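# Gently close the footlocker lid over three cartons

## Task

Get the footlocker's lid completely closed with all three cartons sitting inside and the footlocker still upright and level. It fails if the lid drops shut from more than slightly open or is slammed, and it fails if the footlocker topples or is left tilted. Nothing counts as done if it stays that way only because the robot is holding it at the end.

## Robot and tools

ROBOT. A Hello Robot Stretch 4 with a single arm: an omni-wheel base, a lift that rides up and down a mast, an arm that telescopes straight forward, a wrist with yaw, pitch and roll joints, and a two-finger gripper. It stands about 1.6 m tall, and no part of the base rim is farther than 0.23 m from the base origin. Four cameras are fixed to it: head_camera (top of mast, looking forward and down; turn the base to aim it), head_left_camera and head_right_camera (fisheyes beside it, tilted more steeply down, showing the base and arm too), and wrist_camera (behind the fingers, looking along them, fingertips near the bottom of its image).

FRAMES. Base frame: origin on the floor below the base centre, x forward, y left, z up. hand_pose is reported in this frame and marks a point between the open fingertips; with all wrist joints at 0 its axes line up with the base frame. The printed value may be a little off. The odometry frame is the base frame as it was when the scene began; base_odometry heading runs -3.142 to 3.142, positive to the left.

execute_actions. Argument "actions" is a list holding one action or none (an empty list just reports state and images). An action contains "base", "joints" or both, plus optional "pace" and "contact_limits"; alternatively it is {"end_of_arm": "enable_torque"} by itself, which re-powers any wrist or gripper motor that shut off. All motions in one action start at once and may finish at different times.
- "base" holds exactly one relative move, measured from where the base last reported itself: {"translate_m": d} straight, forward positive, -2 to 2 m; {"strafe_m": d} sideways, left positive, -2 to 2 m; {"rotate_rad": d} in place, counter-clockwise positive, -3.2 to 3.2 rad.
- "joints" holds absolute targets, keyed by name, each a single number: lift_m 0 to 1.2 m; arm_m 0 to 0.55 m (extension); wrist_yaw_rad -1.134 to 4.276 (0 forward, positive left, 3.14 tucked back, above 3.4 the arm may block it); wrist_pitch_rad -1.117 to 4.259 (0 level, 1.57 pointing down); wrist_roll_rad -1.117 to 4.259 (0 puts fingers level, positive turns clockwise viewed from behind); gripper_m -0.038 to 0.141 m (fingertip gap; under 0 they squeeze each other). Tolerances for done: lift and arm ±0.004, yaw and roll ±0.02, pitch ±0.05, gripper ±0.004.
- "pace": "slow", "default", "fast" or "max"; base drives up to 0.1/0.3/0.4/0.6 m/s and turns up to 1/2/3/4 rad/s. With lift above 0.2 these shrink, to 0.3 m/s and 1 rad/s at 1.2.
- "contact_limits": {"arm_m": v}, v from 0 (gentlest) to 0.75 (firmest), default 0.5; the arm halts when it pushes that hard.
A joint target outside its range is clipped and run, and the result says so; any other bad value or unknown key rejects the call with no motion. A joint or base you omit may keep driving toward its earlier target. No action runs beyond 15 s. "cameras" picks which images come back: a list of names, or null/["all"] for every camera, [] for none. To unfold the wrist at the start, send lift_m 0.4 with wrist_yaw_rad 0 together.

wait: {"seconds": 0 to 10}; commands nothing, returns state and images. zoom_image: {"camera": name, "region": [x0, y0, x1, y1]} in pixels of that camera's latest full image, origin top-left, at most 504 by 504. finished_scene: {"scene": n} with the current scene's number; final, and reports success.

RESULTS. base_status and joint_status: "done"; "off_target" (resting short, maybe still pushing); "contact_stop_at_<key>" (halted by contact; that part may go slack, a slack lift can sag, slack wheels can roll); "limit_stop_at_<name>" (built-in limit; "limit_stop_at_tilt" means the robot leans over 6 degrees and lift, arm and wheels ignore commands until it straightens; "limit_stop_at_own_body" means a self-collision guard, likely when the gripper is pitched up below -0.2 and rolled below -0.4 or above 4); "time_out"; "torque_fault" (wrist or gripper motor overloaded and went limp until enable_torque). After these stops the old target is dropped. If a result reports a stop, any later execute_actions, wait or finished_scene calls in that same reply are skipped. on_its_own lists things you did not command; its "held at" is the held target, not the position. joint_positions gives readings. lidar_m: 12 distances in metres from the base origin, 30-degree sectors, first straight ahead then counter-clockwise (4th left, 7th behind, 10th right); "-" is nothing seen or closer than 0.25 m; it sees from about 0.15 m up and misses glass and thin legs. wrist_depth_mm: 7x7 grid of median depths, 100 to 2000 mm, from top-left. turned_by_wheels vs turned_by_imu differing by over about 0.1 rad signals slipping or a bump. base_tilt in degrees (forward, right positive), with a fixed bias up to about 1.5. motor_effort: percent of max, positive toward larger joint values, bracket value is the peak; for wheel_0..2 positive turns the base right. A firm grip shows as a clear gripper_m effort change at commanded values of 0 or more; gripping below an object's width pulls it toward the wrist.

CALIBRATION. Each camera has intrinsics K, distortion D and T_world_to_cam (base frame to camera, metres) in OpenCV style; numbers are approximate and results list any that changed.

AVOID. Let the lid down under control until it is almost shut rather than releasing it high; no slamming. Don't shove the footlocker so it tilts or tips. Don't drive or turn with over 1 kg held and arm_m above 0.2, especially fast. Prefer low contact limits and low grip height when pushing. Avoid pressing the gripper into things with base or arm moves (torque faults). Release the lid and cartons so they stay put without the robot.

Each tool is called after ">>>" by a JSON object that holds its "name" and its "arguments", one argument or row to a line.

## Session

>>> {"name": "execute_actions", "arguments": {
  "actions": []
}}

Scene clock: 0.00 s.
base_odometry: x=+0.000 y=+0.000 heading=+0.000 (m, m, rad; odometry frame)
turned_by_wheels: +0.000 (rad since the last result)
turned_by_imu: +0.000 (rad since the last result)
base_tilt: forward=+0.3 right=-0.5 (deg)
lidar_m: 1.25 1.26 1.56 2.39 2.39 2.68 1.91 1.97 2.57 1.53 1.56 1.39
base_status: not commanded
joint_positions: lift_m=+0.290 arm_m=-0.001 wrist_yaw_rad=+3.223 wrist_pitch_rad=-0.007 wrist_roll_rad=+0.006 gripper_m=+0.057
joint_status: not commanded
motor_effort: lift_m=+18 arm_m=+0 wrist_yaw_rad=+0 wrist_pitch_rad=-6 wrist_roll_rad=-1 gripper_m=-2 wheel_0=+0 wheel_1=+0 wheel_2=+1 (%)
hand_pose: x=-0.1246 y=+0.0637 z=+0.4699 quat_wxyz=(-0.041, +0.003, +0.003, +0.999) (m; base frame)
wrist_depth_mm: - - 135 - - - - / - - 132 - - - - / - - 131 - - - - / - 111 132 - - - - / 161 136 - - - - - / 202 - 216 - 208 1983 1863 / 204 1397 1160 1281 1205 1060 1255
pictures: head_camera, head_left_camera, head_right_camera, wrist_camera
camera_calibration (this result's frames):
wrist_camera: T_world_to_cam=[[-0.0890383, 0.993473, -0.0712951, -0.0353147], [-0.0438881, -0.0754231, -0.996185, 0.531661], [-0.995061, -0.0855696, 0.0503172, 0.0810177], [0, 0, 0, 1]] pos_world=[0.100807, 0.0821165, 0.523039]
Images, in order (width x height): head_camera 420x560, head_left_camera 420x672, head_right_camera 420x672, wrist_camera 616x392.

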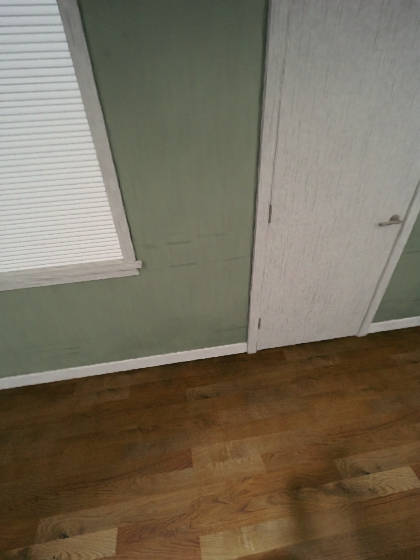

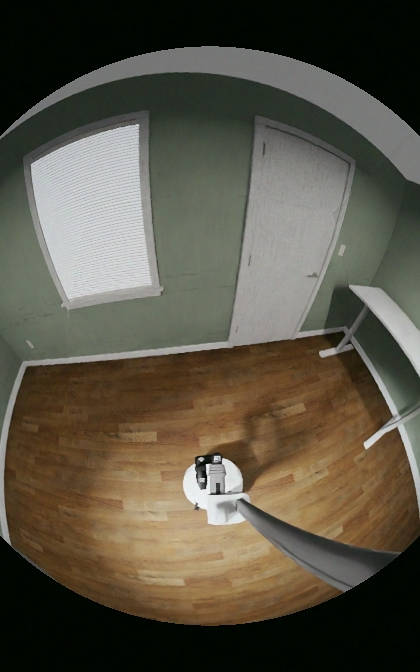

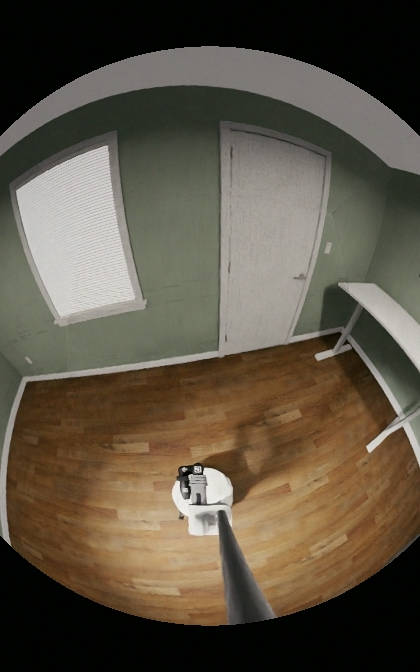

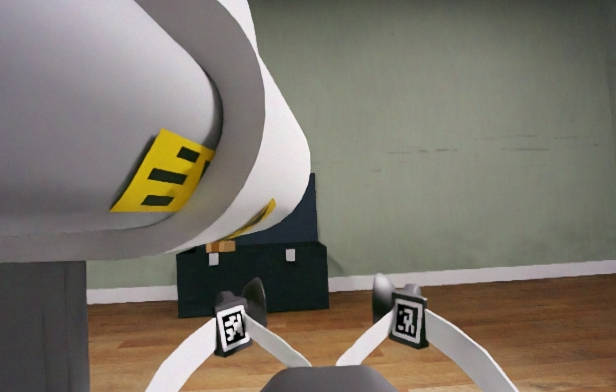

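>>> {"name": "execute_actions", "arguments": {
  "actions": [
    {"base":{"rotate_rad":-2.97},"joints":{"lift_m":0.65,"wrist_yaw_rad":0,"gripper_m":0.141}}
  ],
  "cameras": ["head_camera"]
}}

Scene clock: 6.60 s.
base_odometry: x=+0.000 y=+0.000 heading=-2.969 (m, m, rad; odometry frame)
turned_by_wheels: -2.969 (rad since the last result)
turned_by_imu: -3.029 (rad since the last result)
base_tilt: forward=+0.1 right=-0.4 (deg)
lidar_m: 1.89 2.01 2.40 1.50 1.54 1.31 1.27 1.34 1.90 2.39 2.49 2.48
base_status: done
joint_positions: lift_m=+0.650 arm_m=-0.001 wrist_yaw_rad=+0.000 wrist_pitch_rad=-0.007 wrist_roll_rad=+0.006 gripper_m=+0.141
joint_status: all done
motor_effort: lift_m=+23(24) arm_m=+0(0) wrist_yaw_rad=+0(5) wrist_pitch_rad=-4(4) wrist_roll_rad=+0(1) gripper_m=+0(1) wheel_0=+3(11) wheel_1=+3(11) wheel_2=+4(10) (%)
hand_pose: x=+0.4586 y=-0.0874 z=+0.8298 quat_wxyz=(+1.000, +0.003, -0.003, +0.000) (m; base frame)
wrist_depth_mm: - - - - - - - / - - - - - - - / - - - - - - - / - - - - - - - / - - - - - - - / - - - - - 204 - / - - 1708 148 - - -
pictures: head_camera
Images, in order (width x height): head_camera 420x560.

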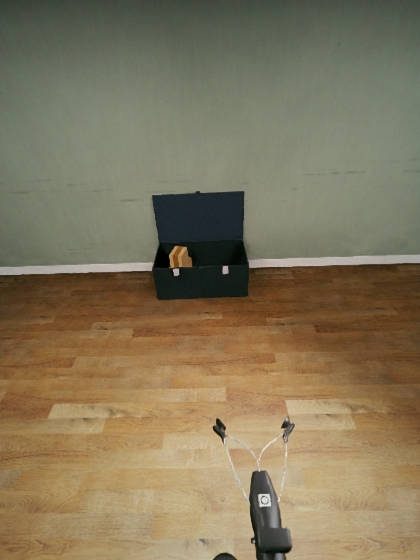

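>>> {"name": "execute_actions", "arguments": {
  "actions": [
    {"base":{"rotate_rad":0.235},"joints":{"wrist_pitch_rad":1.57}}
  ],
  "cameras": []
}}

>>> {"name": "execute_actions", "arguments": {
  "actions": [
    {"base":{"translate_m":1.6},"joints":{"arm_m":0.36},"pace":"fast"}
  ],
  "cameras": []
}}

>>> {"name": "execute_actions", "arguments": {
  "actions": [
    {"base":{"rotate_rad":-0.18}}
  ]
}}

Scene clock: 17.47 s.
base_odometry: x=+0.000 y=+0.000 heading=-2.735 (m, m, rad; odometry frame)
turned_by_wheels: +0.234 (rad since the last result)
turned_by_imu: +0.239 (rad since the last result)
base_tilt: forward=+0.2 right=-0.3 (deg)
lidar_m: 1.93 2.75 1.52 1.50 1.50 1.29 1.30 1.46 2.41 2.40 2.74 1.94
base_status: done
joint_positions: lift_m=+0.650 arm_m=-0.001 wrist_yaw_rad=+0.000 wrist_pitch_rad=+1.569 wrist_roll_rad=+0.006 gripper_m=+0.141
joint_status: all done
motor_effort: lift_m=+22(22) arm_m=+0(0) wrist_yaw_rad=+1(2) wrist_pitch_rad=+2(6) wrist_roll_rad=+1(0) gripper_m=+0(1) wheel_0=-4(6) wheel_1=-4(11) wheel_2=-5(12) (%)
hand_pose: x=+0.1705 y=-0.0874 z=+0.5394 quat_wxyz=(+0.708, +0.002, +0.707, -0.002) (m; base frame)
wrist_depth_mm: 788 788 778 778 778 778 778 / 778 778 778 778 778 768 778 / 778 778 788 768 778 768 768 / 778 768 768 768 768 759 759 / 768 759 549 549 759 768 759 / 768 750 544 549 564 205 759 / 768 544 544 149 750 759 750
pictures: none
No camera images: the call's "cameras" was empty. Leave "cameras" out to get every camera's image.

Scene clock: 22.77 s.
base_odometry: x=-1.469 y=-0.633 heading=-2.735 (m, m, rad; odometry frame)
turned_by_wheels: +0.000 (rad since the last result)
turned_by_imu: +0.002 (rad since the last result)
base_tilt: forward=+0.3 right=-0.5 (deg)
lidar_m: 0.38 0.98 1.66 1.93 1.64 2.23 2.84 3.28 2.79 1.85 0.41 0.35
base_status: done
joint_positions: lift_m=+0.650 arm_m=+0.359 wrist_yaw_rad=+0.000 wrist_pitch_rad=+1.570 wrist_roll_rad=+0.005 gripper_m=+0.141
joint_status: all done
motor_effort: lift_m=+22(23) arm_m=+8(8) wrist_yaw_rad=+0(1) wrist_pitch_rad=+2(2) wrist_roll_rad=-2(2) gripper_m=+0(1) wheel_0=+2(11) wheel_1=+3(10) wheel_2=-2(17) (%)
hand_pose: x=+0.5298 y=-0.0874 z=+0.5394 quat_wxyz=(+0.707, +0.002, +0.707, -0.002) (m; base frame)
wrist_depth_mm: 788 778 691 517 488 449 427 / 778 788 778 715 683 603 549 / 778 778 768 750 496 750 741 / 768 768 768 750 387 387 732 / 768 759 750 732 384 732 741 / 759 759 488 723 382 205 741 / 759 768 452 149 496 512 668
pictures: none
No camera images: the call's "cameras" was empty. Leave "cameras" out to get every camera's image.

Scene clock: 23.63 s.
base_odometry: x=-1.469 y=-0.633 heading=-2.914 (m, m, rad; odometry frame)
turned_by_wheels: -0.179 (rad since the last result)
turned_by_imu: -0.183 (rad since the last result)
base_tilt: forward=+0.2 right=-0.4 (deg)
lidar_m: 0.39 0.36 1.30 1.89 1.65 1.76 2.83 3.03 2.85 2.76 0.52 0.40
base_status: done
joint_positions: lift_m=+0.650 arm_m=+0.359 wrist_yaw_rad=+0.000 wrist_pitch_rad=+1.570 wrist_roll_rad=+0.005 gripper_m=+0.141
joint_status: not commanded
motor_effort: lift_m=+22(22) arm_m=+8(8) wrist_yaw_rad=+0(0) wrist_pitch_rad=+2(1) wrist_roll_rad=+0(1) gripper_m=+0(0) wheel_0=+3(7) wheel_1=+4(11) wheel_2=+4(11) (%)
hand_pose: x=+0.5298 y=-0.0874 z=+0.5394 quat_wxyz=(+0.707, +0.002, +0.707, -0.002) (m; base frame)
wrist_depth_mm: 661 580 525 530 525 517 517 / 788 530 699 750 750 750 741 / 778 525 750 384 750 750 732 / 778 530 723 387 732 732 750 / 759 535 723 384 741 732 723 / 759 449 654 707 707 206 707 / 759 750 452 149 452 452 480
pictures: head_camera, head_left_camera, head_right_camera, wrist_camera
camera_calibration (this result's frames):
wrist_camera: T_world_to_cam=[[-0.071094, -0.997439, -0.00781632, -0.0397069], [-0.996466, 0.0713717, -0.0442873, 0.622295], [0.0447318, 0.00464014, -0.998988, 0.738741], [0, 0, 0, 1]] pos_world=[0.584227, -0.0874473, 0.765243]
Images, in order (width x height): head_camera 420x560, head_left_camera 420x672, head_right_camera 420x672, wrist_camera 616x392.

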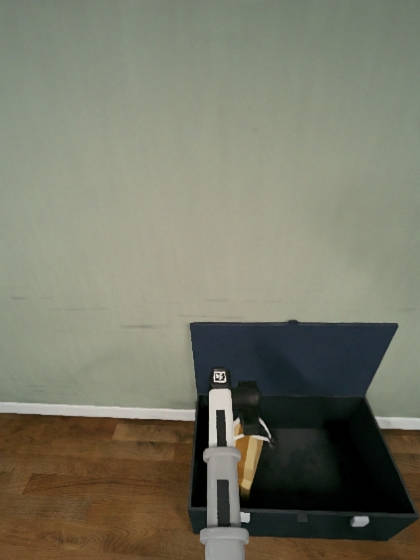

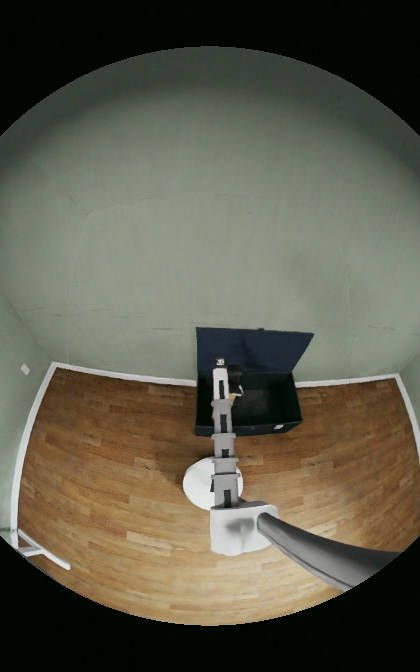

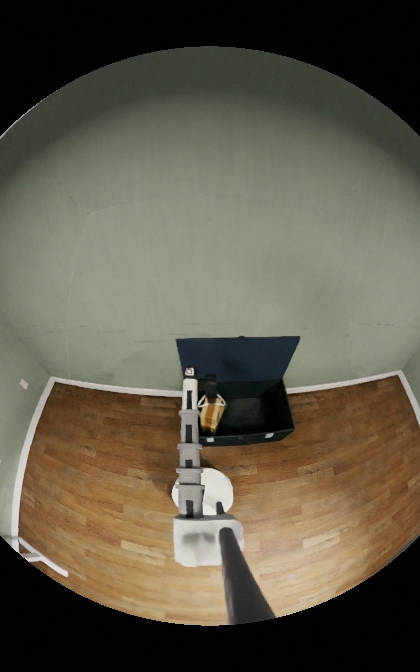

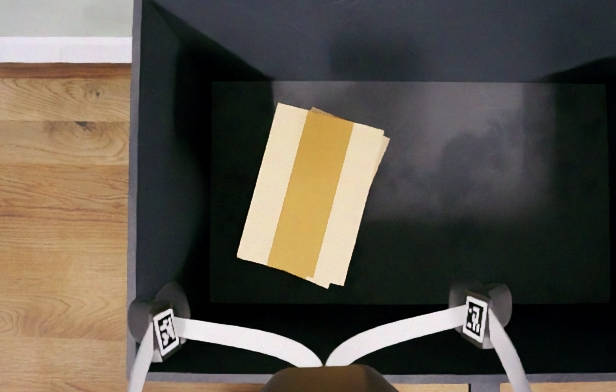

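>>> {"name": "execute_actions", "arguments": {
  "actions": [
    {"base":{"translate_m":0.071},"joints":{"wrist_roll_rad":0.30,"lift_m":0.54}}
  ],
  "cameras": ["wrist_camera"]
}}

Scene clock: 30.40 s.
base_odometry: x=-1.538 y=-0.649 heading=-2.914 (m, m, rad; odometry frame)
turned_by_wheels: +0.000 (rad since the last result)
turned_by_imu: +0.000 (rad since the last result)
base_tilt: forward=+0.2 right=-0.4 (deg)
lidar_m: 0.28 0.31 1.20 1.94 1.66 1.76 2.88 3.11 2.88 2.60 0.41 0.32
base_status: done
joint_positions: lift_m=+0.540 arm_m=+0.359 wrist_yaw_rad=+0.000 wrist_pitch_rad=+1.570 wrist_roll_rad=+0.300 gripper_m=+0.141
joint_status: all done
motor_effort: lift_m=+14(21) arm_m=+8(8) wrist_yaw_rad=+0(0) wrist_pitch_rad=+3(1) wrist_roll_rad=+2(3) gripper_m=-1(1) wheel_0=+3(8) wheel_1=+4(8) wheel_2=-5(12) (%)
hand_pose: x=+0.5298 y=-0.0874 z=+0.4301 quat_wxyz=(+0.700, +0.106, +0.699, -0.105) (m; base frame)
wrist_depth_mm: 289 319 342 392 452 549 640 / 334 397 469 569 634 640 640 / 355 508 640 647 634 627 634 / 357 480 634 276 627 634 627 / 500 439 634 276 627 627 627 / 654 338 273 274 273 206 574 / 654 330 492 149 496 459 436
pictures: wrist_camera
camera_calibration (this result's frames):
wrist_camera: T_world_to_cam=[[-0.357377, -0.933925, -0.00808446, 0.116791], [-0.932914, 0.357372, -0.0442278, 0.608758], [0.0441946, -0.00826385, -0.998989, 0.628629], [0, 0, 0, 1]] pos_world=[0.581875, -0.103285, 0.655861]
Images, in order (width x height): wrist_camera 616x392.

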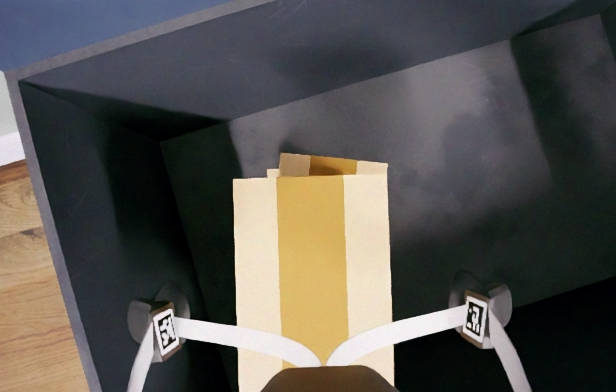

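>>> {"name": "execute_actions", "arguments": {
  "actions": [
    {"base":{"strafe_m":0.004},"joints":{"lift_m":0.447}}
  ],
  "cameras": ["wrist_camera"]
}}

>>> {"name": "execute_actions", "arguments": {
  "actions": [
    {"joints":{"gripper_m":0.07}}
  ],
  "cameras": ["wrist_camera"]
}}

>>> {"name": "execute_actions", "arguments": {
  "actions": [
    {"joints":{"lift_m":0.465}}
  ],
  "cameras": []
}}

Scene clock: 35.90 s.
base_odometry: x=-1.537 y=-0.653 heading=-2.914 (m, m, rad; odometry frame)
turned_by_wheels: +0.000 (rad since the last result)
turned_by_imu: +0.000 (rad since the last result)
base_tilt: forward=+0.2 right=-0.3 (deg)
lidar_m: 0.28 0.32 1.25 1.91 1.70 1.77 2.92 3.14 2.87 2.62 0.44 0.29
base_status: done
joint_positions: lift_m=+0.447 arm_m=+0.359 wrist_yaw_rad=+0.000 wrist_pitch_rad=+1.570 wrist_roll_rad=+0.300 gripper_m=+0.141
joint_status: all done
motor_effort: lift_m=+14(14) arm_m=+8(7) wrist_yaw_rad=+0(0) wrist_pitch_rad=+2(1) wrist_roll_rad=+2(1) gripper_m=+0(1) wheel_0=+0(8) wheel_1=+0(11) wheel_2=+0(0) (%)
hand_pose: x=+0.5298 y=-0.0874 z=+0.3371 quat_wxyz=(+0.700, +0.106, +0.699, -0.105) (m; base frame)
wrist_depth_mm: 271 300 340 387 455 544 544 / 330 397 466 539 549 539 539 / 338 504 544 304 544 539 539 / 317 473 184 183 183 539 539 / 297 430 183 182 182 535 535 / 278 332 182 181 181 202 530 / 264 324 182 155 181 462 436
pictures: wrist_camera
camera_calibration (this result's frames):
wrist_camera: T_world_to_cam=[[-0.357396, -0.933918, -0.00808443, 0.116051], [-0.932907, 0.357392, -0.0442276, 0.604645], [0.0441943, -0.00826477, -0.998989, 0.535754], [0, 0, 0, 1]] pos_world=[0.581876, -0.103286, 0.562892]
Images, in order (width x height): wrist_camera 616x392.

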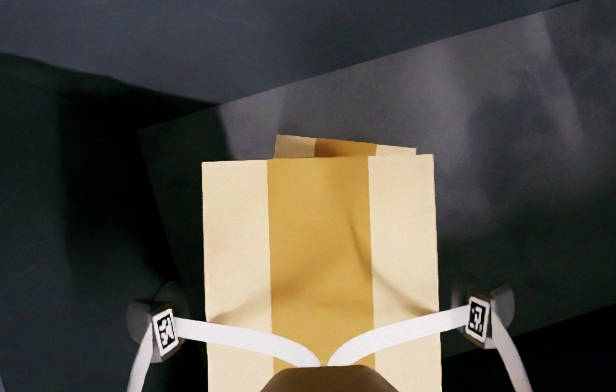

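Scene clock: 37.63 s.
base_odometry: x=-1.537 y=-0.653 heading=-2.914 (m, m, rad; odometry frame)
turned_by_wheels: +0.000 (rad since the last result)
turned_by_imu: +0.000 (rad since the last result)
base_tilt: forward=+0.2 right=-0.4 (deg)
lidar_m: 0.30 0.32 1.21 1.90 1.70 1.80 2.91 3.16 2.85 2.61 0.44 0.30
base_status: not commanded
joint_positions: lift_m=+0.447 arm_m=+0.359 wrist_yaw_rad=+0.000 wrist_pitch_rad=+1.570 wrist_roll_rad=+0.300 gripper_m=+0.070
joint_status: all done
motor_effort: lift_m=+17(16) arm_m=+8(7) wrist_yaw_rad=+0(0) wrist_pitch_rad=+2(2) wrist_roll_rad=+1(2) gripper_m=-20(19) wheel_0=+0(1) wheel_1=+0(0) wheel_2=+0(0) (%)
hand_pose: x=+0.5299 y=-0.0874 z=+0.3369 quat_wxyz=(+0.700, +0.106, +0.699, -0.105) (m; base frame)
wrist_depth_mm: 272 303 342 392 459 544 539 / 332 394 469 539 539 539 544 / 338 504 544 301 535 535 539 / 314 466 176 176 176 530 535 / 297 424 176 175 175 535 530 / 277 368 175 174 174 190 535 / 264 176 174 173 173 449 430
pictures: wrist_camera
camera_calibration (this result's frames):
wrist_camera: T_world_to_cam=[[-0.357371, -0.933927, -0.00815067, 0.116079], [-0.932907, 0.357369, -0.0444004, 0.604749], [0.0443796, -0.00826362, -0.998981, 0.535457], [0, 0, 0, 1]] pos_world=[0.581894, -0.103284, 0.562708]
Images, in order (width x height): wrist_camera 616x392.

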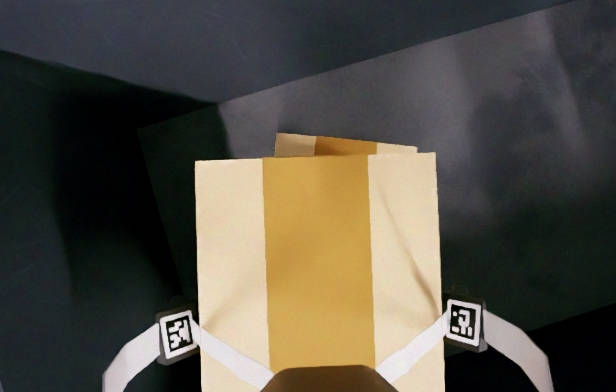

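Scene clock: 38.40 s.
base_odometry: x=-1.537 y=-0.653 heading=-2.914 (m, m, rad; odometry frame)
turned_by_wheels: +0.000 (rad since the last result)
turned_by_imu: +0.000 (rad since the last result)
base_tilt: forward=+0.2 right=-0.5 (deg)
lidar_m: 0.28 0.33 1.20 1.90 1.71 1.80 2.91 3.12 2.88 2.62 0.40 0.31
base_status: not commanded
joint_positions: lift_m=+0.464 arm_m=+0.359 wrist_yaw_rad=+0.000 wrist_pitch_rad=+1.570 wrist_roll_rad=+0.300 gripper_m=+0.070
joint_status: all done
motor_effort: lift_m=+24(25) arm_m=+8(8) wrist_yaw_rad=+0(0) wrist_pitch_rad=+1(2) wrist_roll_rad=+2(1) gripper_m=-18(21) wheel_0=+0(1) wheel_1=+0(0) wheel_2=+0(0) (%)
hand_pose: x=+0.5299 y=-0.0874 z=+0.3542 quat_wxyz=(+0.700, +0.106, +0.699, -0.105) (m; base frame)
wrist_depth_mm: 272 301 340 394 462 554 559 / 332 402 473 554 559 559 559 / 338 504 564 559 559 554 554 / 314 469 176 176 175 554 554 / 297 427 176 175 175 554 554 / 277 368 175 174 174 189 549 / 264 176 174 174 173 452 427
pictures: none
No camera images: the call's "cameras" was empty. Leave "cameras" out to get every camera's image.

>>> {"name": "execute_actions", "arguments": {
  "actions": [
    {"base":{"strafe_m":-0.35},"joints":{"wrist_roll_rad":0.0}}
  ],
  "cameras": []
}}

>>> {"name": "execute_actions", "arguments": {
  "actions": [
    {"joints":{"lift_m":0.24}}
  ],
  "cameras": ["wrist_camera","head_camera"]
}}

Scene clock: 45.87 s.
base_odometry: x=-1.616 y=-0.312 heading=-2.914 (m, m, rad; odometry frame)
turned_by_wheels: +0.000 (rad since the last result)
turned_by_imu: +0.000 (rad since the last result)
base_tilt: forward=+0.2 right=-0.4 (deg)
lidar_m: 0.29 0.30 0.44 2.27 1.95 2.25 2.95 3.15 2.52 2.45 0.41 0.30
base_status: done
joint_positions: lift_m=+0.465 arm_m=+0.359 wrist_yaw_rad=+0.000 wrist_pitch_rad=+1.570 wrist_roll_rad=+0.000 gripper_m=+0.070
joint_status: all done
motor_effort: lift_m=+24(24) arm_m=+7(8) wrist_yaw_rad=+0(0) wrist_pitch_rad=+2(2) wrist_roll_rad=+0(3) gripper_m=-18(20) wheel_0=+2(11) wheel_1=-3(13) wheel_2=+0(0) (%)
hand_pose: x=+0.5299 y=-0.0874 z=+0.3543 quat_wxyz=(+0.707, +0.000, +0.707, +0.000) (m; base frame)
wrist_depth_mm: 349 351 349 349 347 343 338 / 512 517 517 512 508 462 364 / 564 559 554 554 554 525 364 / 379 559 176 176 176 525 366 / 384 559 176 175 175 530 362 / 424 554 175 174 174 189 359 / 554 176 174 173 173 484 343
pictures: none
No camera images: the call's "cameras" was empty. Leave "cameras" out to get every camera's image.

Scene clock: 47.87 s.
base_odometry: x=-1.616 y=-0.312 heading=-2.914 (m, m, rad; odometry frame)
turned_by_wheels: +0.000 (rad since the last result)
turned_by_imu: +0.000 (rad since the last result)
base_tilt: forward=+0.2 right=-0.3 (deg)
lidar_m: 0.27 0.32 0.47 2.26 1.94 2.23 2.93 3.16 2.50 2.44 0.43 0.30
base_status: not commanded
joint_positions: lift_m=+0.240 arm_m=+0.359 wrist_yaw_rad=+0.000 wrist_pitch_rad=+1.570 wrist_roll_rad=+0.000 gripper_m=+0.070
joint_status: all done
motor_effort: lift_m=+17(21) arm_m=+7(8) wrist_yaw_rad=+1(0) wrist_pitch_rad=+1(3) wrist_roll_rad=-1(0) gripper_m=-18(19) wheel_0=+2(2) wheel_1=-3(3) wheel_2=+0(0) (%)
hand_pose: x=+0.5299 y=-0.0874 z=+0.1299 quat_wxyz=(+0.707, +0.000, +0.707, +0.000) (m; base frame)
wrist_depth_mm: 336 334 334 332 334 332 332 / 334 334 334 332 330 330 329 / 332 332 330 332 330 329 329 / 332 330 177 176 176 327 327 / 329 330 176 175 175 329 325 / 329 329 175 174 174 189 324 / 329 175 173 173 173 322 324
pictures: head_camera, wrist_camera
camera_calibration (this result's frames):
wrist_camera: T_world_to_cam=[[-0.0660538, -0.997785, -0.00781148, -0.0456089], [-0.996814, 0.0663362, -0.044288, 0.603913], [0.0447081, 0.0048612, -0.998988, 0.329604], [0, 0, 0, 1]] pos_world=[0.584241, -0.0871715, 0.355661]
Images, in order (width x height): head_camera 420x560, wrist_camera 616x392.

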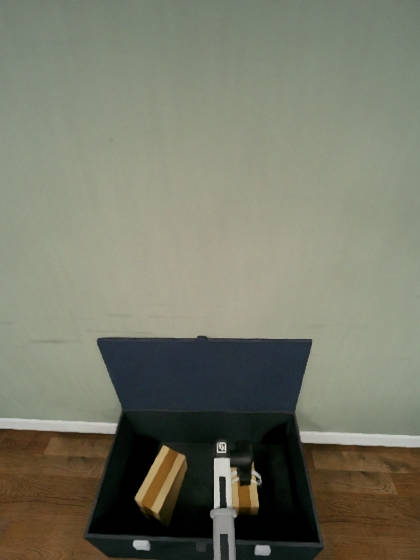

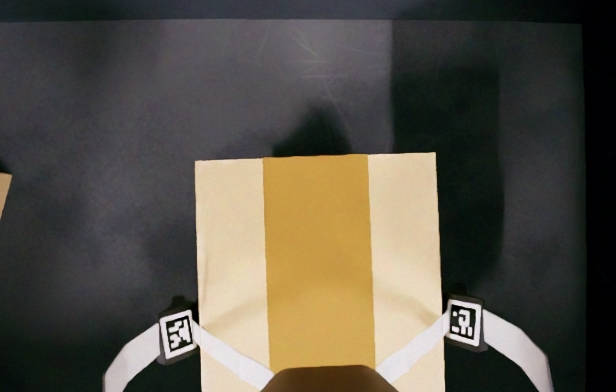

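>>> {"name": "execute_actions", "arguments": {
  "actions": [
    {"joints":{"lift_m":0.212},"pace":"slow"}
  ],
  "cameras": []
}}

>>> {"name": "execute_actions", "arguments": {
  "actions": [
    {"joints":{"gripper_m":0.13}}
  ],
  "cameras": []
}}

>>> {"name": "execute_actions", "arguments": {
  "actions": [
    {"joints":{"lift_m":0.5}}
  ],
  "cameras": ["wrist_camera"]
}}

Scene clock: 61.33 s.
base_odometry: x=-1.616 y=-0.312 heading=-2.914 (m, m, rad; odometry frame)
turned_by_wheels: +0.000 (rad since the last result)
turned_by_imu: +0.000 (rad since the last result)
base_tilt: forward=+0.1 right=-0.4 (deg)
lidar_m: 0.27 0.29 0.46 2.26 1.99 2.26 2.93 3.12 2.53 2.45 0.42 0.30
base_status: not commanded
joint_positions: lift_m=+0.212 arm_m=+0.359 wrist_yaw_rad=+0.000 wrist_pitch_rad=+1.570 wrist_roll_rad=+0.000 gripper_m=+0.070
joint_status: all done
motor_effort: lift_m=+16(18) arm_m=+8(8) wrist_yaw_rad=+1(0) wrist_pitch_rad=+1(2) wrist_roll_rad=-1(0) gripper_m=-18(17) wheel_0=+2(2) wheel_1=-3(3) wheel_2=+0(0) (%)
hand_pose: x=+0.5299 y=-0.0874 z=+0.1019 quat_wxyz=(+0.707, +0.000, +0.707, +0.000) (m; base frame)
wrist_depth_mm: 307 307 304 304 304 304 303 / 306 306 303 304 301 304 303 / 304 304 301 303 303 301 301 / 303 303 177 176 176 300 300 / 303 300 176 174 175 298 300 / 303 300 175 175 174 189 297 / 298 176 174 174 173 296 297
pictures: none
No camera images: the call's "cameras" was empty. Leave "cameras" out to get every camera's image.

Scene clock: 62.90 s.
base_odometry: x=-1.616 y=-0.312 heading=-2.914 (m, m, rad; odometry frame)
turned_by_wheels: +0.000 (rad since the last result)
turned_by_imu: +0.000 (rad since the last result)
base_tilt: forward=+0.3 right=-0.4 (deg)
lidar_m: 0.29 0.31 0.44 2.27 1.94 2.25 2.91 3.16 2.53 2.44 0.42 0.27
base_status: not commanded
joint_positions: lift_m=+0.212 arm_m=+0.359 wrist_yaw_rad=+0.000 wrist_pitch_rad=+1.571 wrist_roll_rad=+0.000 gripper_m=+0.130
joint_status: all done
motor_effort: lift_m=+17(17) arm_m=+7(8) wrist_yaw_rad=+1(2) wrist_pitch_rad=-1(4) wrist_roll_rad=-1(1) gripper_m=+0(18) wheel_0=+2(2) wheel_1=-3(3) wheel_2=+0(0) (%)
hand_pose: x=+0.5296 y=-0.0874 z=+0.1019 quat_wxyz=(+0.707, +0.000, +0.707, +0.000) (m; base frame)
wrist_depth_mm: 309 309 307 306 306 306 306 / 307 306 304 307 307 304 303 / 306 306 306 306 306 303 303 / 306 303 185 183 184 301 303 / 304 304 183 183 183 300 298 / 301 301 183 182 182 204 298 / 300 300 182 156 181 298 297
pictures: none
No camera images: the call's "cameras" was empty. Leave "cameras" out to get every camera's image.

Scene clock: 65.13 s.
base_odometry: x=-1.616 y=-0.312 heading=-2.914 (m, m, rad; odometry frame)
turned_by_wheels: +0.000 (rad since the last result)
turned_by_imu: +0.000 (rad since the last result)
base_tilt: forward=+0.3 right=-0.4 (deg)
lidar_m: 0.27 0.27 0.46 2.26 1.94 2.24 2.96 3.12 2.52 2.44 0.43 0.30
base_status: not commanded
joint_positions: lift_m=+0.500 arm_m=+0.359 wrist_yaw_rad=+0.000 wrist_pitch_rad=+1.570 wrist_roll_rad=+0.000 gripper_m=+0.130
joint_status: all done
motor_effort: lift_m=+23(24) arm_m=+8(8) wrist_yaw_rad=+1(1) wrist_pitch_rad=+0(1) wrist_roll_rad=+0(1) gripper_m=+0(3) wheel_0=+2(2) wheel_1=-3(3) wheel_2=+0(0) (%)
hand_pose: x=+0.5297 y=-0.0874 z=+0.3894 quat_wxyz=(+0.707, +0.000, +0.707, +0.000) (m; base frame)
wrist_depth_mm: 345 349 351 349 347 343 340 / 517 512 508 512 504 455 366 / 591 591 591 597 591 530 364 / 382 591 591 473 591 530 364 / 387 591 591 477 580 521 362 / 427 580 585 469 580 207 362 / 591 585 585 158 580 521 357
pictures: wrist_camera
camera_calibration (this result's frames):
wrist_camera: T_world_to_cam=[[-0.0662534, -0.997773, -0.0077733, -0.0435014], [-0.996826, 0.0665312, -0.0437123, 0.615027], [0.0441321, 0.00485254, -0.999014, 0.589214], [0, 0, 0, 1]] pos_world=[0.58419, -0.0871822, 0.61518]
Images, in order (width x height): wrist_camera 616x392.

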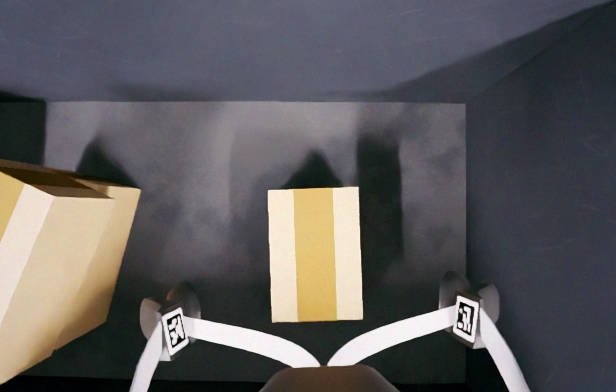

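>>> {"name": "execute_actions", "arguments": {
  "actions": [
    {"base":{"rotate_rad":-0.035},"joints":{"wrist_yaw_rad":1.2,"gripper_m":0.08}}
  ],
  "cameras": []
}}

>>> {"name": "execute_actions", "arguments": {
  "actions": [
    {"base":{"strafe_m":-0.61},"joints":{"wrist_pitch_rad":0.0}}
  ],
  "cameras": []
}}

>>> {"name": "execute_actions", "arguments": {
  "actions": [
    {"joints":{"lift_m":0.25,"arm_m":0.375},"contact_limits":{"arm_m":0.2}}
  ],
  "cameras": ["wrist_camera","head_camera"]
}}

Scene clock: 78.93 s.
base_odometry: x=-1.616 y=-0.312 heading=-2.948 (m, m, rad; odometry frame)
turned_by_wheels: -0.034 (rad since the last result)
turned_by_imu: -0.035 (rad since the last result)
base_tilt: forward=+0.4 right=-0.4 (deg)
lidar_m: 0.26 0.30 0.42 2.27 1.94 2.20 2.95 3.14 2.54 2.44 1.09 0.33
base_status: done
joint_positions: lift_m=+0.500 arm_m=+0.359 wrist_yaw_rad=+1.200 wrist_pitch_rad=+1.570 wrist_roll_rad=+0.000 gripper_m=+0.080
joint_status: all done
motor_effort: lift_m=+23(23) arm_m=+7(7) wrist_yaw_rad=+2(5) wrist_pitch_rad=-1(1) wrist_roll_rad=-1(0) gripper_m=-2(3) wheel_0=+3(8) wheel_1=+3(8) wheel_2=+3(11) (%)
hand_pose: x=+0.6111 y=-0.0316 z=+0.3894 quat_wxyz=(+0.584, -0.399, +0.584, +0.399) (m; base frame)
wrist_depth_mm: 364 359 373 603 317 224 179 / 402 402 445 597 377 246 193 / 539 603 603 597 455 273 207 / 492 597 597 591 574 287 224 / 449 591 591 585 591 330 246 / 418 569 213 469 213 355 270 / 387 480 574 466 585 359 287
pictures: none
No camera images: the call's "cameras" was empty. Leave "cameras" out to get every camera's image.

Scene clock: 82.30 s.
base_odometry: x=-1.734 y=+0.287 heading=-2.948 (m, m, rad; odometry frame)
turned_by_wheels: +0.000 (rad since the last result)
turned_by_imu: +0.001 (rad since the last result)
base_tilt: forward=+0.2 right=-0.3 (deg)
lidar_m: 0.73 0.43 0.44 2.88 2.47 3.09 2.97 2.58 1.90 1.81 1.06 0.78
base_status: done
joint_positions: lift_m=+0.500 arm_m=+0.359 wrist_yaw_rad=+1.200 wrist_pitch_rad=+0.002 wrist_roll_rad=+0.000 gripper_m=+0.080
joint_status: all done
motor_effort: lift_m=+21(23) arm_m=+8(8) wrist_yaw_rad=+0(11) wrist_pitch_rad=-7(16) wrist_roll_rad=+1(0) gripper_m=-3(3) wheel_0=+2(15) wheel_1=-3(12) wheel_2=+0(2) (%)
hand_pose: x=+0.7156 y=+0.2372 z=+0.6773 quat_wxyz=(+0.825, -0.001, +0.001, +0.565) (m; base frame)
wrist_depth_mm: - - 1308 452 271 195 161 / - - 1336 455 274 196 162 / - - 1366 459 277 197 163 / - - 1464 407 281 200 163 / - - 1499 407 282 200 165 / - - 216 410 213 193 165 / 1921 1983 741 322 263 178 166
pictures: none
No camera images: the call's "cameras" was empty. Leave "cameras" out to get every camera's image.

Scene clock: 84.40 s.
base_odometry: x=-1.734 y=+0.287 heading=-2.948 (m, m, rad; odometry frame)
turned_by_wheels: +0.000 (rad since the last result)
turned_by_imu: +0.000 (rad since the last result)
base_tilt: forward=+0.2 right=-0.4 (deg)
lidar_m: 0.74 0.43 0.45 2.87 2.50 3.04 2.97 2.55 1.88 1.81 1.07 0.75
base_status: not commanded
joint_positions: lift_m=+0.250 arm_m=+0.373 wrist_yaw_rad=+1.203 wrist_pitch_rad=+0.001 wrist_roll_rad=+0.000 gripper_m=+0.080
joint_status: all done
motor_effort: lift_m=+14(19) arm_m=+9(10) wrist_yaw_rad=-7(7) wrist_pitch_rad=-2(5) wrist_roll_rad=-2(0) gripper_m=-1(1) wheel_0=+3(2) wheel_1=-3(3) wheel_2=+0(0) (%)
contact_limits: arm_m 0.2
hand_pose: x=+0.7297 y=+0.2377 z=+0.4284 quat_wxyz=(+0.825, +0.000, +0.000, +0.566) (m; base frame)
wrist_depth_mm: - - 1205 347 248 177 148 / - - 1255 347 250 178 150 / - - 946 347 253 179 148 / - - 946 345 253 180 148 / - - 960 343 256 180 149 / 878 946 213 347 210 181 150 / 691 699 603 154 245 162 153
pictures: head_camera, wrist_camera
camera_calibration (this result's frames):
wrist_camera: T_world_to_cam=[[0.933742, -0.351862, -0.0657116, -0.563975], [-0.0462538, 0.063433, -0.996914, 0.509907], [0.354944, 0.9339, 0.0429551, -0.276265], [0, 0, 0, 1]] pos_world=[0.648252, 0.0272174, 0.483141]
Images, in order (width x height): head_camera 420x560, wrist_camera 616x392.

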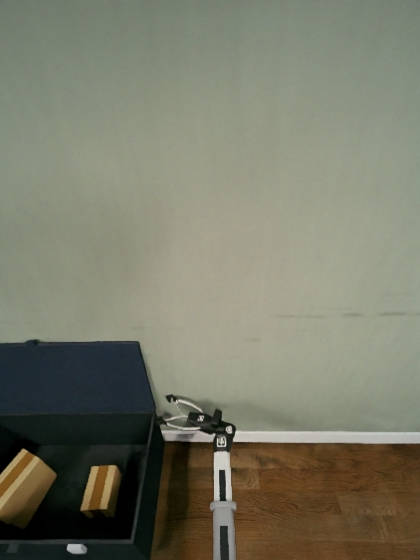

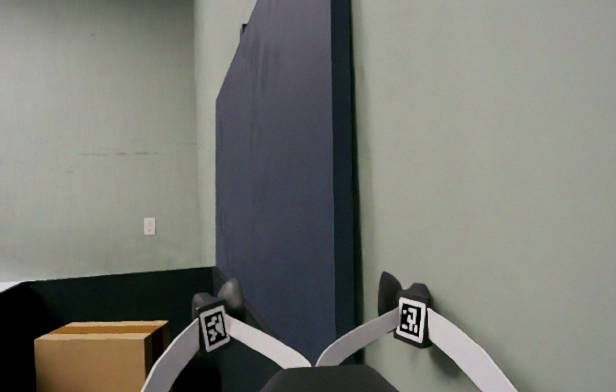

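>>> {"name": "execute_actions", "arguments": {
  "actions": [
    {"joints":{"lift_m":0.5,"arm_m":0.30,"wrist_yaw_rad":1.0,"gripper_m":0.06}}
  ],
  "cameras": ["wrist_camera","head_camera"]
}}

Scene clock: 96.47 s.
base_odometry: x=-1.734 y=+0.287 heading=-2.948 (m, m, rad; odometry frame)
turned_by_wheels: +0.000 (rad since the last result)
turned_by_imu: +0.000 (rad since the last result)
base_tilt: forward=+0.3 right=-0.4 (deg)
lidar_m: 0.74 0.41 0.40 2.89 2.48 3.06 2.95 2.57 1.85 1.81 1.07 0.78
base_status: not commanded
joint_positions: lift_m=+0.500 arm_m=+0.301 wrist_yaw_rad=+1.000 wrist_pitch_rad=+0.003 wrist_roll_rad=+0.000 gripper_m=+0.060
joint_status: all done
motor_effort: lift_m=+22(23) arm_m=-8(8) wrist_yaw_rad=+0(21) wrist_pitch_rad=-6(11) wrist_roll_rad=-1(0) gripper_m=-2(5) wheel_0=+3(2) wheel_1=-3(3) wheel_2=+0(0) (%)
hand_pose: x=+0.7017 y=+0.1956 z=+0.6772 quat_wxyz=(+0.878, -0.001, +0.001, +0.480) (m; base frame)
wrist_depth_mm: - 1808 640 397 287 223 192 / - 1863 647 399 287 224 192 / - 1863 654 392 287 224 194 / - 1921 585 368 291 225 195 / - 1983 591 370 293 227 195 / - - 216 368 208 227 195 / 1921 1336 462 162 277 207 195
pictures: head_camera, wrist_camera
camera_calibration (this result's frames):
wrist_camera: T_world_to_cam=[[0.843833, -0.532551, -0.0658393, -0.437756], [-0.0336022, 0.0700135, -0.99698, 0.74919], [0.535552, 0.843497, 0.0411848, -0.345494], [0, 0, 0, 1]] pos_world=[0.579598, 0.005843, 0.732335]
Images, in order (width x height): head_camera 420x560, wrist_camera 616x392.

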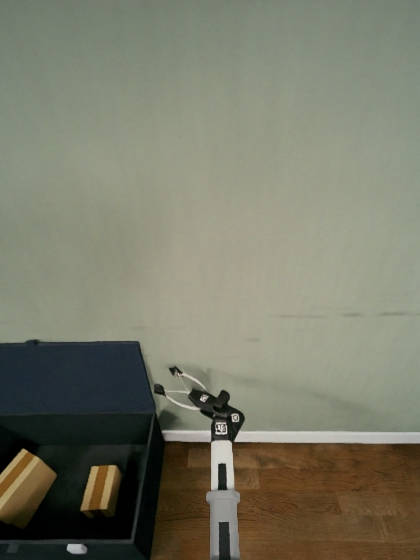

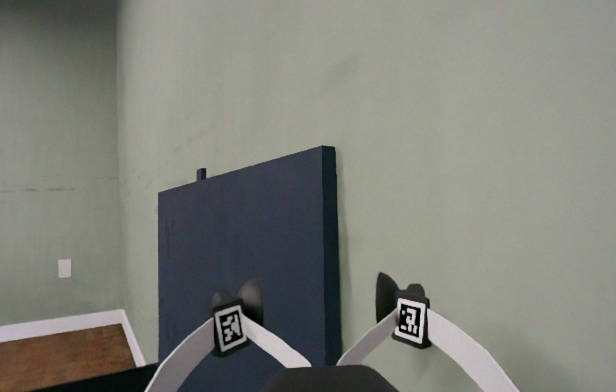

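>>> {"name": "execute_actions", "arguments": {
  "actions": [
    {"base":{"strafe_m":0.22},"joints":{"arm_m":0.24,"gripper_m":0.08}}
  ],
  "cameras": []
}}

>>> {"name": "execute_actions", "arguments": {
  "actions": [
    {"joints":{"wrist_yaw_rad":0.5,"arm_m":0.265}}
  ],
  "cameras": ["wrist_camera","head_camera"]
}}

Scene clock: 110.37 s.
base_odometry: x=-1.691 y=+0.071 heading=-2.948 (m, m, rad; odometry frame)
turned_by_wheels: +0.000 (rad since the last result)
turned_by_imu: +0.000 (rad since the last result)
base_tilt: forward=+0.2 right=-0.4 (deg)
lidar_m: 0.32 0.30 0.46 2.67 2.29 2.75 2.96 2.88 2.15 2.03 1.07 0.78
base_status: done
joint_positions: lift_m=+0.500 arm_m=+0.241 wrist_yaw_rad=+1.000 wrist_pitch_rad=+0.003 wrist_roll_rad=+0.000 gripper_m=+0.080
joint_status: all done
motor_effort: lift_m=+23(22) arm_m=-7(8) wrist_yaw_rad=+0(0) wrist_pitch_rad=-6(5) wrist_roll_rad=+0(0) gripper_m=-2(0) wheel_0=-2(11) wheel_1=+2(11) wheel_2=+0(1) (%)
hand_pose: x=+0.6417 y=+0.1955 z=+0.6772 quat_wxyz=(+0.878, -0.001, +0.001, +0.479) (m; base frame)
wrist_depth_mm: - - 866 521 377 294 253 / - - 866 525 382 296 251 / - - 878 530 368 278 236 / - - 778 488 351 278 236 / - - 778 488 353 277 236 / - - 217 480 213 268 236 / 1921 1708 661 418 330 252 237
pictures: none
No camera images: the call's "cameras" was empty. Leave "cameras" out to get every camera's image.

Scene clock: 111.20 s.
base_odometry: x=-1.691 y=+0.071 heading=-2.948 (m, m, rad; odometry frame)
turned_by_wheels: +0.000 (rad since the last result)
turned_by_imu: +0.000 (rad since the last result)
base_tilt: forward=+0.3 right=-0.5 (deg)
lidar_m: 0.31 0.27 0.44 2.65 2.29 2.75 2.96 2.89 2.09 2.02 1.06 0.78
base_status: not commanded
joint_positions: lift_m=+0.500 arm_m=+0.264 wrist_yaw_rad=+0.500 wrist_pitch_rad=+0.003 wrist_roll_rad=+0.000 gripper_m=+0.080
joint_status: all done
motor_effort: lift_m=+22(22) arm_m=+8(8) wrist_yaw_rad=+0(6) wrist_pitch_rad=-7(6) wrist_roll_rad=+2(1) gripper_m=-2(1) wheel_0=-2(2) wheel_1=+2(2) wheel_2=+0(0) (%)
hand_pose: x=+0.7296 y=+0.0617 z=+0.6772 quat_wxyz=(+0.969, +0.000, +0.001, +0.248) (m; base frame)
wrist_depth_mm: 500 413 345 296 262 232 214 / 504 413 343 297 262 232 213 / 496 399 336 283 262 232 213 / 455 375 319 279 260 232 213 / 452 375 315 279 259 233 213 / 445 370 216 279 213 228 212 / 433 368 301 265 253 220 213
pictures: head_camera, wrist_camera
camera_calibration (this result's frames):
wrist_camera: T_world_to_cam=[[0.485285, -0.871874, -0.0658387, -0.250079], [0.00410563, 0.0775711, -0.996978, 0.731559], [0.874346, 0.483549, 0.0412237, -0.472487], [0, 0, 0, 1]] pos_world=[0.531473, -0.0463147, 0.732362]
Images, in order (width x height): head_camera 420x560, wrist_camera 616x392.

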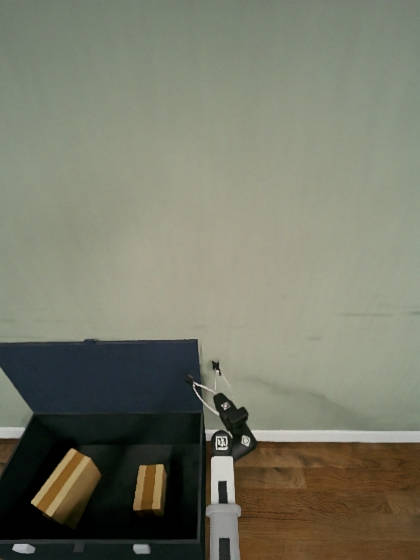

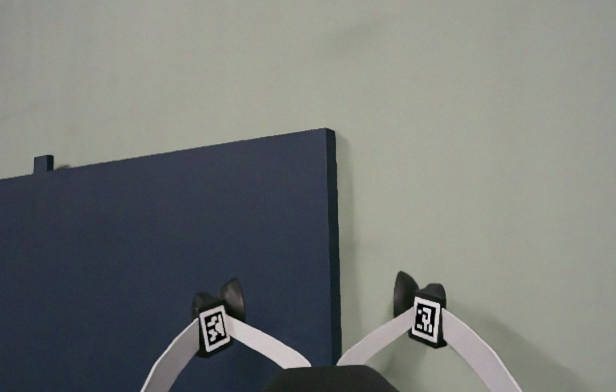

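>>> {"name": "execute_actions", "arguments": {
  "actions": [
    {"base":{"strafe_m":0.02},"joints":{"arm_m":0.283},"pace":"slow","contact_limits":{"arm_m":0.15}}
  ],
  "cameras": ["wrist_camera"]
}}

Scene clock: 115.13 s.
base_odometry: x=-1.688 y=+0.051 heading=-2.948 (m, m, rad; odometry frame)
turned_by_wheels: +0.000 (rad since the last result)
turned_by_imu: +0.000 (rad since the last result)
base_tilt: forward=+0.2 right=-0.4 (deg)
lidar_m: 0.30 0.31 0.44 2.64 2.29 2.72 2.96 2.88 2.15 2.06 1.08 0.78
base_status: done
joint_positions: lift_m=+0.500 arm_m=+0.281 wrist_yaw_rad=+0.498 wrist_pitch_rad=+0.003 wrist_roll_rad=+0.000 gripper_m=+0.080
joint_status: all done
motor_effort: lift_m=+22(22) arm_m=+10(10) wrist_yaw_rad=+7(7) wrist_pitch_rad=-6(6) wrist_roll_rad=+0(1) gripper_m=-2(3) wheel_0=-5(10) wheel_1=+5(9) wheel_2=+0(1) (%)
contact_limits: arm_m 0.15
hand_pose: x=+0.7474 y=+0.0609 z=+0.6772 quat_wxyz=(+0.969, +0.000, +0.001, +0.246) (m; base frame)
wrist_depth_mm: 462 382 320 277 242 216 200 / 466 382 322 276 243 216 200 / 459 370 306 262 242 216 199 / 418 349 294 256 243 216 199 / 418 345 293 254 242 216 198 / 410 342 217 252 211 213 200 / 402 338 277 241 236 206 200
pictures: wrist_camera
camera_calibration (this result's frames):
wrist_camera: T_world_to_cam=[[0.483002, -0.873141, -0.0658386, -0.257647], [0.00434054, 0.0775775, -0.996977, 0.731379], [0.875609, 0.481256, 0.0412599, -0.488579], [0, 0, 0, 1]] pos_world=[0.549073, -0.0465695, 0.732364]
Images, in order (width x height): wrist_camera 616x392.

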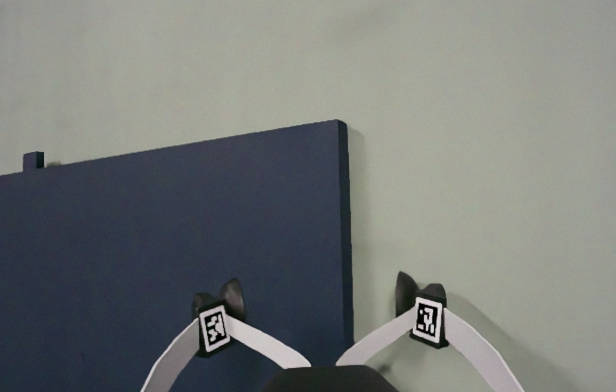

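>>> {"name": "execute_actions", "arguments": {
  "actions": [
    {"base":{"strafe_m":0.03},"joints":{"arm_m":0.279},"pace":"slow","contact_limits":{"arm_m":0.15}}
  ],
  "cameras": ["wrist_camera"]
}}

Scene clock: 120.77 s.
base_odometry: x=-1.682 y=+0.022 heading=-2.948 (m, m, rad; odometry frame)
turned_by_wheels: +0.000 (rad since the last result)
turned_by_imu: +0.000 (rad since the last result)
base_tilt: forward=+0.3 right=-0.5 (deg)
lidar_m: 0.29 0.30 0.43 2.63 2.22 2.69 2.97 2.96 2.19 2.08 1.11 0.75
base_status: done
joint_positions: lift_m=+0.500 arm_m=+0.280 wrist_yaw_rad=+0.500 wrist_pitch_rad=+0.002 wrist_roll_rad=+0.000 gripper_m=+0.080
joint_status: all done
motor_effort: lift_m=+22(22) arm_m=-7(8) wrist_yaw_rad=+1(13) wrist_pitch_rad=-6(7) wrist_roll_rad=-1(0) gripper_m=-1(3) wheel_0=-4(9) wheel_1=+5(9) wheel_2=+0(2) (%)
contact_limits: arm_m 0.15
hand_pose: x=+0.7463 y=+0.0615 z=+0.6772 quat_wxyz=(+0.969, +0.000, +0.001, +0.247) (m; base frame)
wrist_depth_mm: 469 387 322 278 246 216 201 / 477 387 324 277 245 217 201 / 466 375 310 263 236 217 200 / 427 349 298 257 236 216 200 / 418 347 294 255 236 217 200 / 413 345 216 254 213 214 201 / 404 343 278 242 229 207 200
pictures: wrist_camera
camera_calibration (this result's frames):
wrist_camera: T_world_to_cam=[[0.484771, -0.87216, -0.0658381, -0.257972], [0.00423284, 0.0776129, -0.996975, 0.731431], [0.874631, 0.483026, 0.0413162, -0.487317], [0, 0, 0, 1]] pos_world=[0.548184, -0.0463749, 0.732367]
Images, in order (width x height): wrist_camera 616x392.

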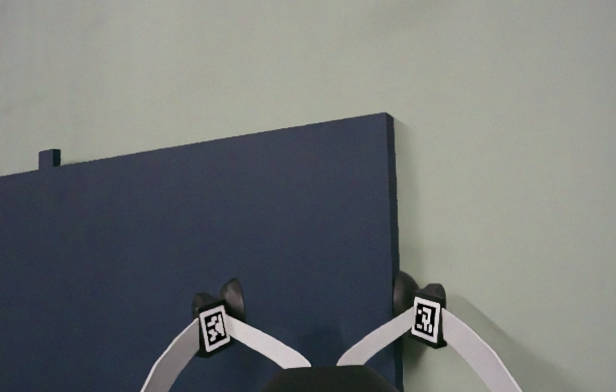

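>>> {"name": "execute_actions", "arguments": {
  "actions": [
    {"joints":{"gripper_m":0.065},"pace":"slow"}
  ],
  "cameras": ["wrist_camera"]
}}

Scene clock: 124.53 s.
base_odometry: x=-1.682 y=+0.022 heading=-2.948 (m, m, rad; odometry frame)
turned_by_wheels: +0.000 (rad since the last result)
turned_by_imu: +0.000 (rad since the last result)
base_tilt: forward=+0.1 right=-0.6 (deg)
lidar_m: 0.29 0.29 0.43 2.63 2.24 2.75 2.97 2.94 2.16 2.07 1.08 0.77
base_status: not commanded
joint_positions: lift_m=+0.500 arm_m=+0.280 wrist_yaw_rad=+0.498 wrist_pitch_rad=+0.002 wrist_roll_rad=+0.000 gripper_m=+0.065
joint_status: all done
motor_effort: lift_m=+22(22) arm_m=-7(8) wrist_yaw_rad=+7(8) wrist_pitch_rad=-5(6) wrist_roll_rad=+1(1) gripper_m=-2(6) wheel_0=-4(4) wheel_1=+5(5) wheel_2=+0(0) (%)
hand_pose: x=+0.7465 y=+0.0609 z=+0.6772 quat_wxyz=(+0.969, +0.000, +0.001, +0.246) (m; base frame)
wrist_depth_mm: 462 384 325 277 243 217 202 / 469 384 320 278 245 218 201 / 459 370 307 260 235 216 200 / 418 347 296 255 236 219 200 / 415 343 290 254 236 218 200 / 410 343 213 252 210 213 201 / 399 340 276 239 231 207 200
pictures: wrist_camera
camera_calibration (this result's frames):
wrist_camera: T_world_to_cam=[[0.482918, -0.873187, -0.0658384, -0.257136], [0.00439738, 0.0776039, -0.996975, 0.731356], [0.875655, 0.481167, 0.0413161, -0.487779], [0, 0, 0, 1]] pos_world=[0.548085, -0.0465806, 0.732367]
Images, in order (width x height): wrist_camera 616x392.

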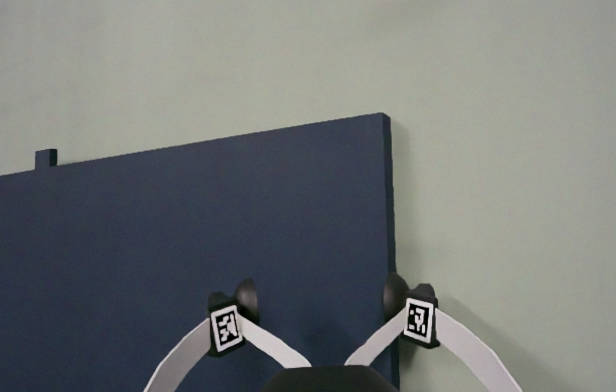

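Pressing on the edge now. Drag slowly toward the robot.

>>> {"name": "execute_actions", "arguments": {
  "actions": [
    {"joints":{"arm_m":0.255,"gripper_m":0.058},"pace":"slow"}
  ],
  "cameras": ["wrist_camera"]
}}

Scene clock: 127.93 s.
base_odometry: x=-1.682 y=+0.022 heading=-2.948 (m, m, rad; odometry frame)
turned_by_wheels: +0.000 (rad since the last result)
turned_by_imu: +0.000 (rad since the last result)
base_tilt: forward=+0.2 right=-0.4 (deg)
lidar_m: 0.31 0.32 0.44 2.61 2.25 2.71 2.93 2.93 2.19 2.10 1.07 0.79
base_status: not commanded
joint_positions: lift_m=+0.500 arm_m=+0.256 wrist_yaw_rad=+0.495 wrist_pitch_rad=+0.002 wrist_roll_rad=+0.000 gripper_m=+0.058
joint_status: all done
on_its_own: wrist_yaw_rad is at rest, and its effort (+16) is outside its rest range (-13 to +13)
motor_effort: lift_m=+22(22) arm_m=-8(9) wrist_yaw_rad=+16(16) wrist_pitch_rad=-4(6) wrist_roll_rad=+0(1) gripper_m=-4(8) wheel_0=-3(4) wheel_1=+4(5) wheel_2=+0(0) (%)
hand_pose: x=+0.7227 y=+0.0600 z=+0.6774 quat_wxyz=(+0.970, +0.000, +0.001, +0.245) (m; base frame)
wrist_depth_mm: 508 421 351 306 270 239 222 / 512 421 353 306 270 239 220 / 500 407 296 248 255 241 220 / 402 334 285 249 255 240 220 / 404 336 287 250 255 239 220 / 413 342 216 252 210 236 220 / 413 343 274 239 240 228 221
pictures: wrist_camera
camera_calibration (this result's frames):
wrist_camera: T_world_to_cam=[[0.480466, -0.874539, -0.0658344, -0.244546], [0.00509091, 0.0778465, -0.996952, 0.73115], [0.876998, 0.478667, 0.0418548, -0.467785], [0, 0, 0, 1]] pos_world=[0.52402, -0.0468696, 0.732401]
Images, in order (width x height): wrist_camera 616x392.

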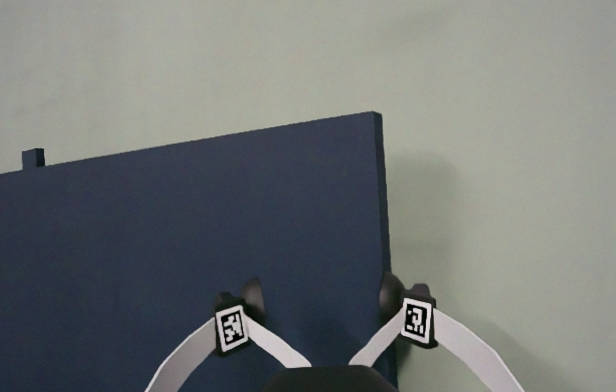

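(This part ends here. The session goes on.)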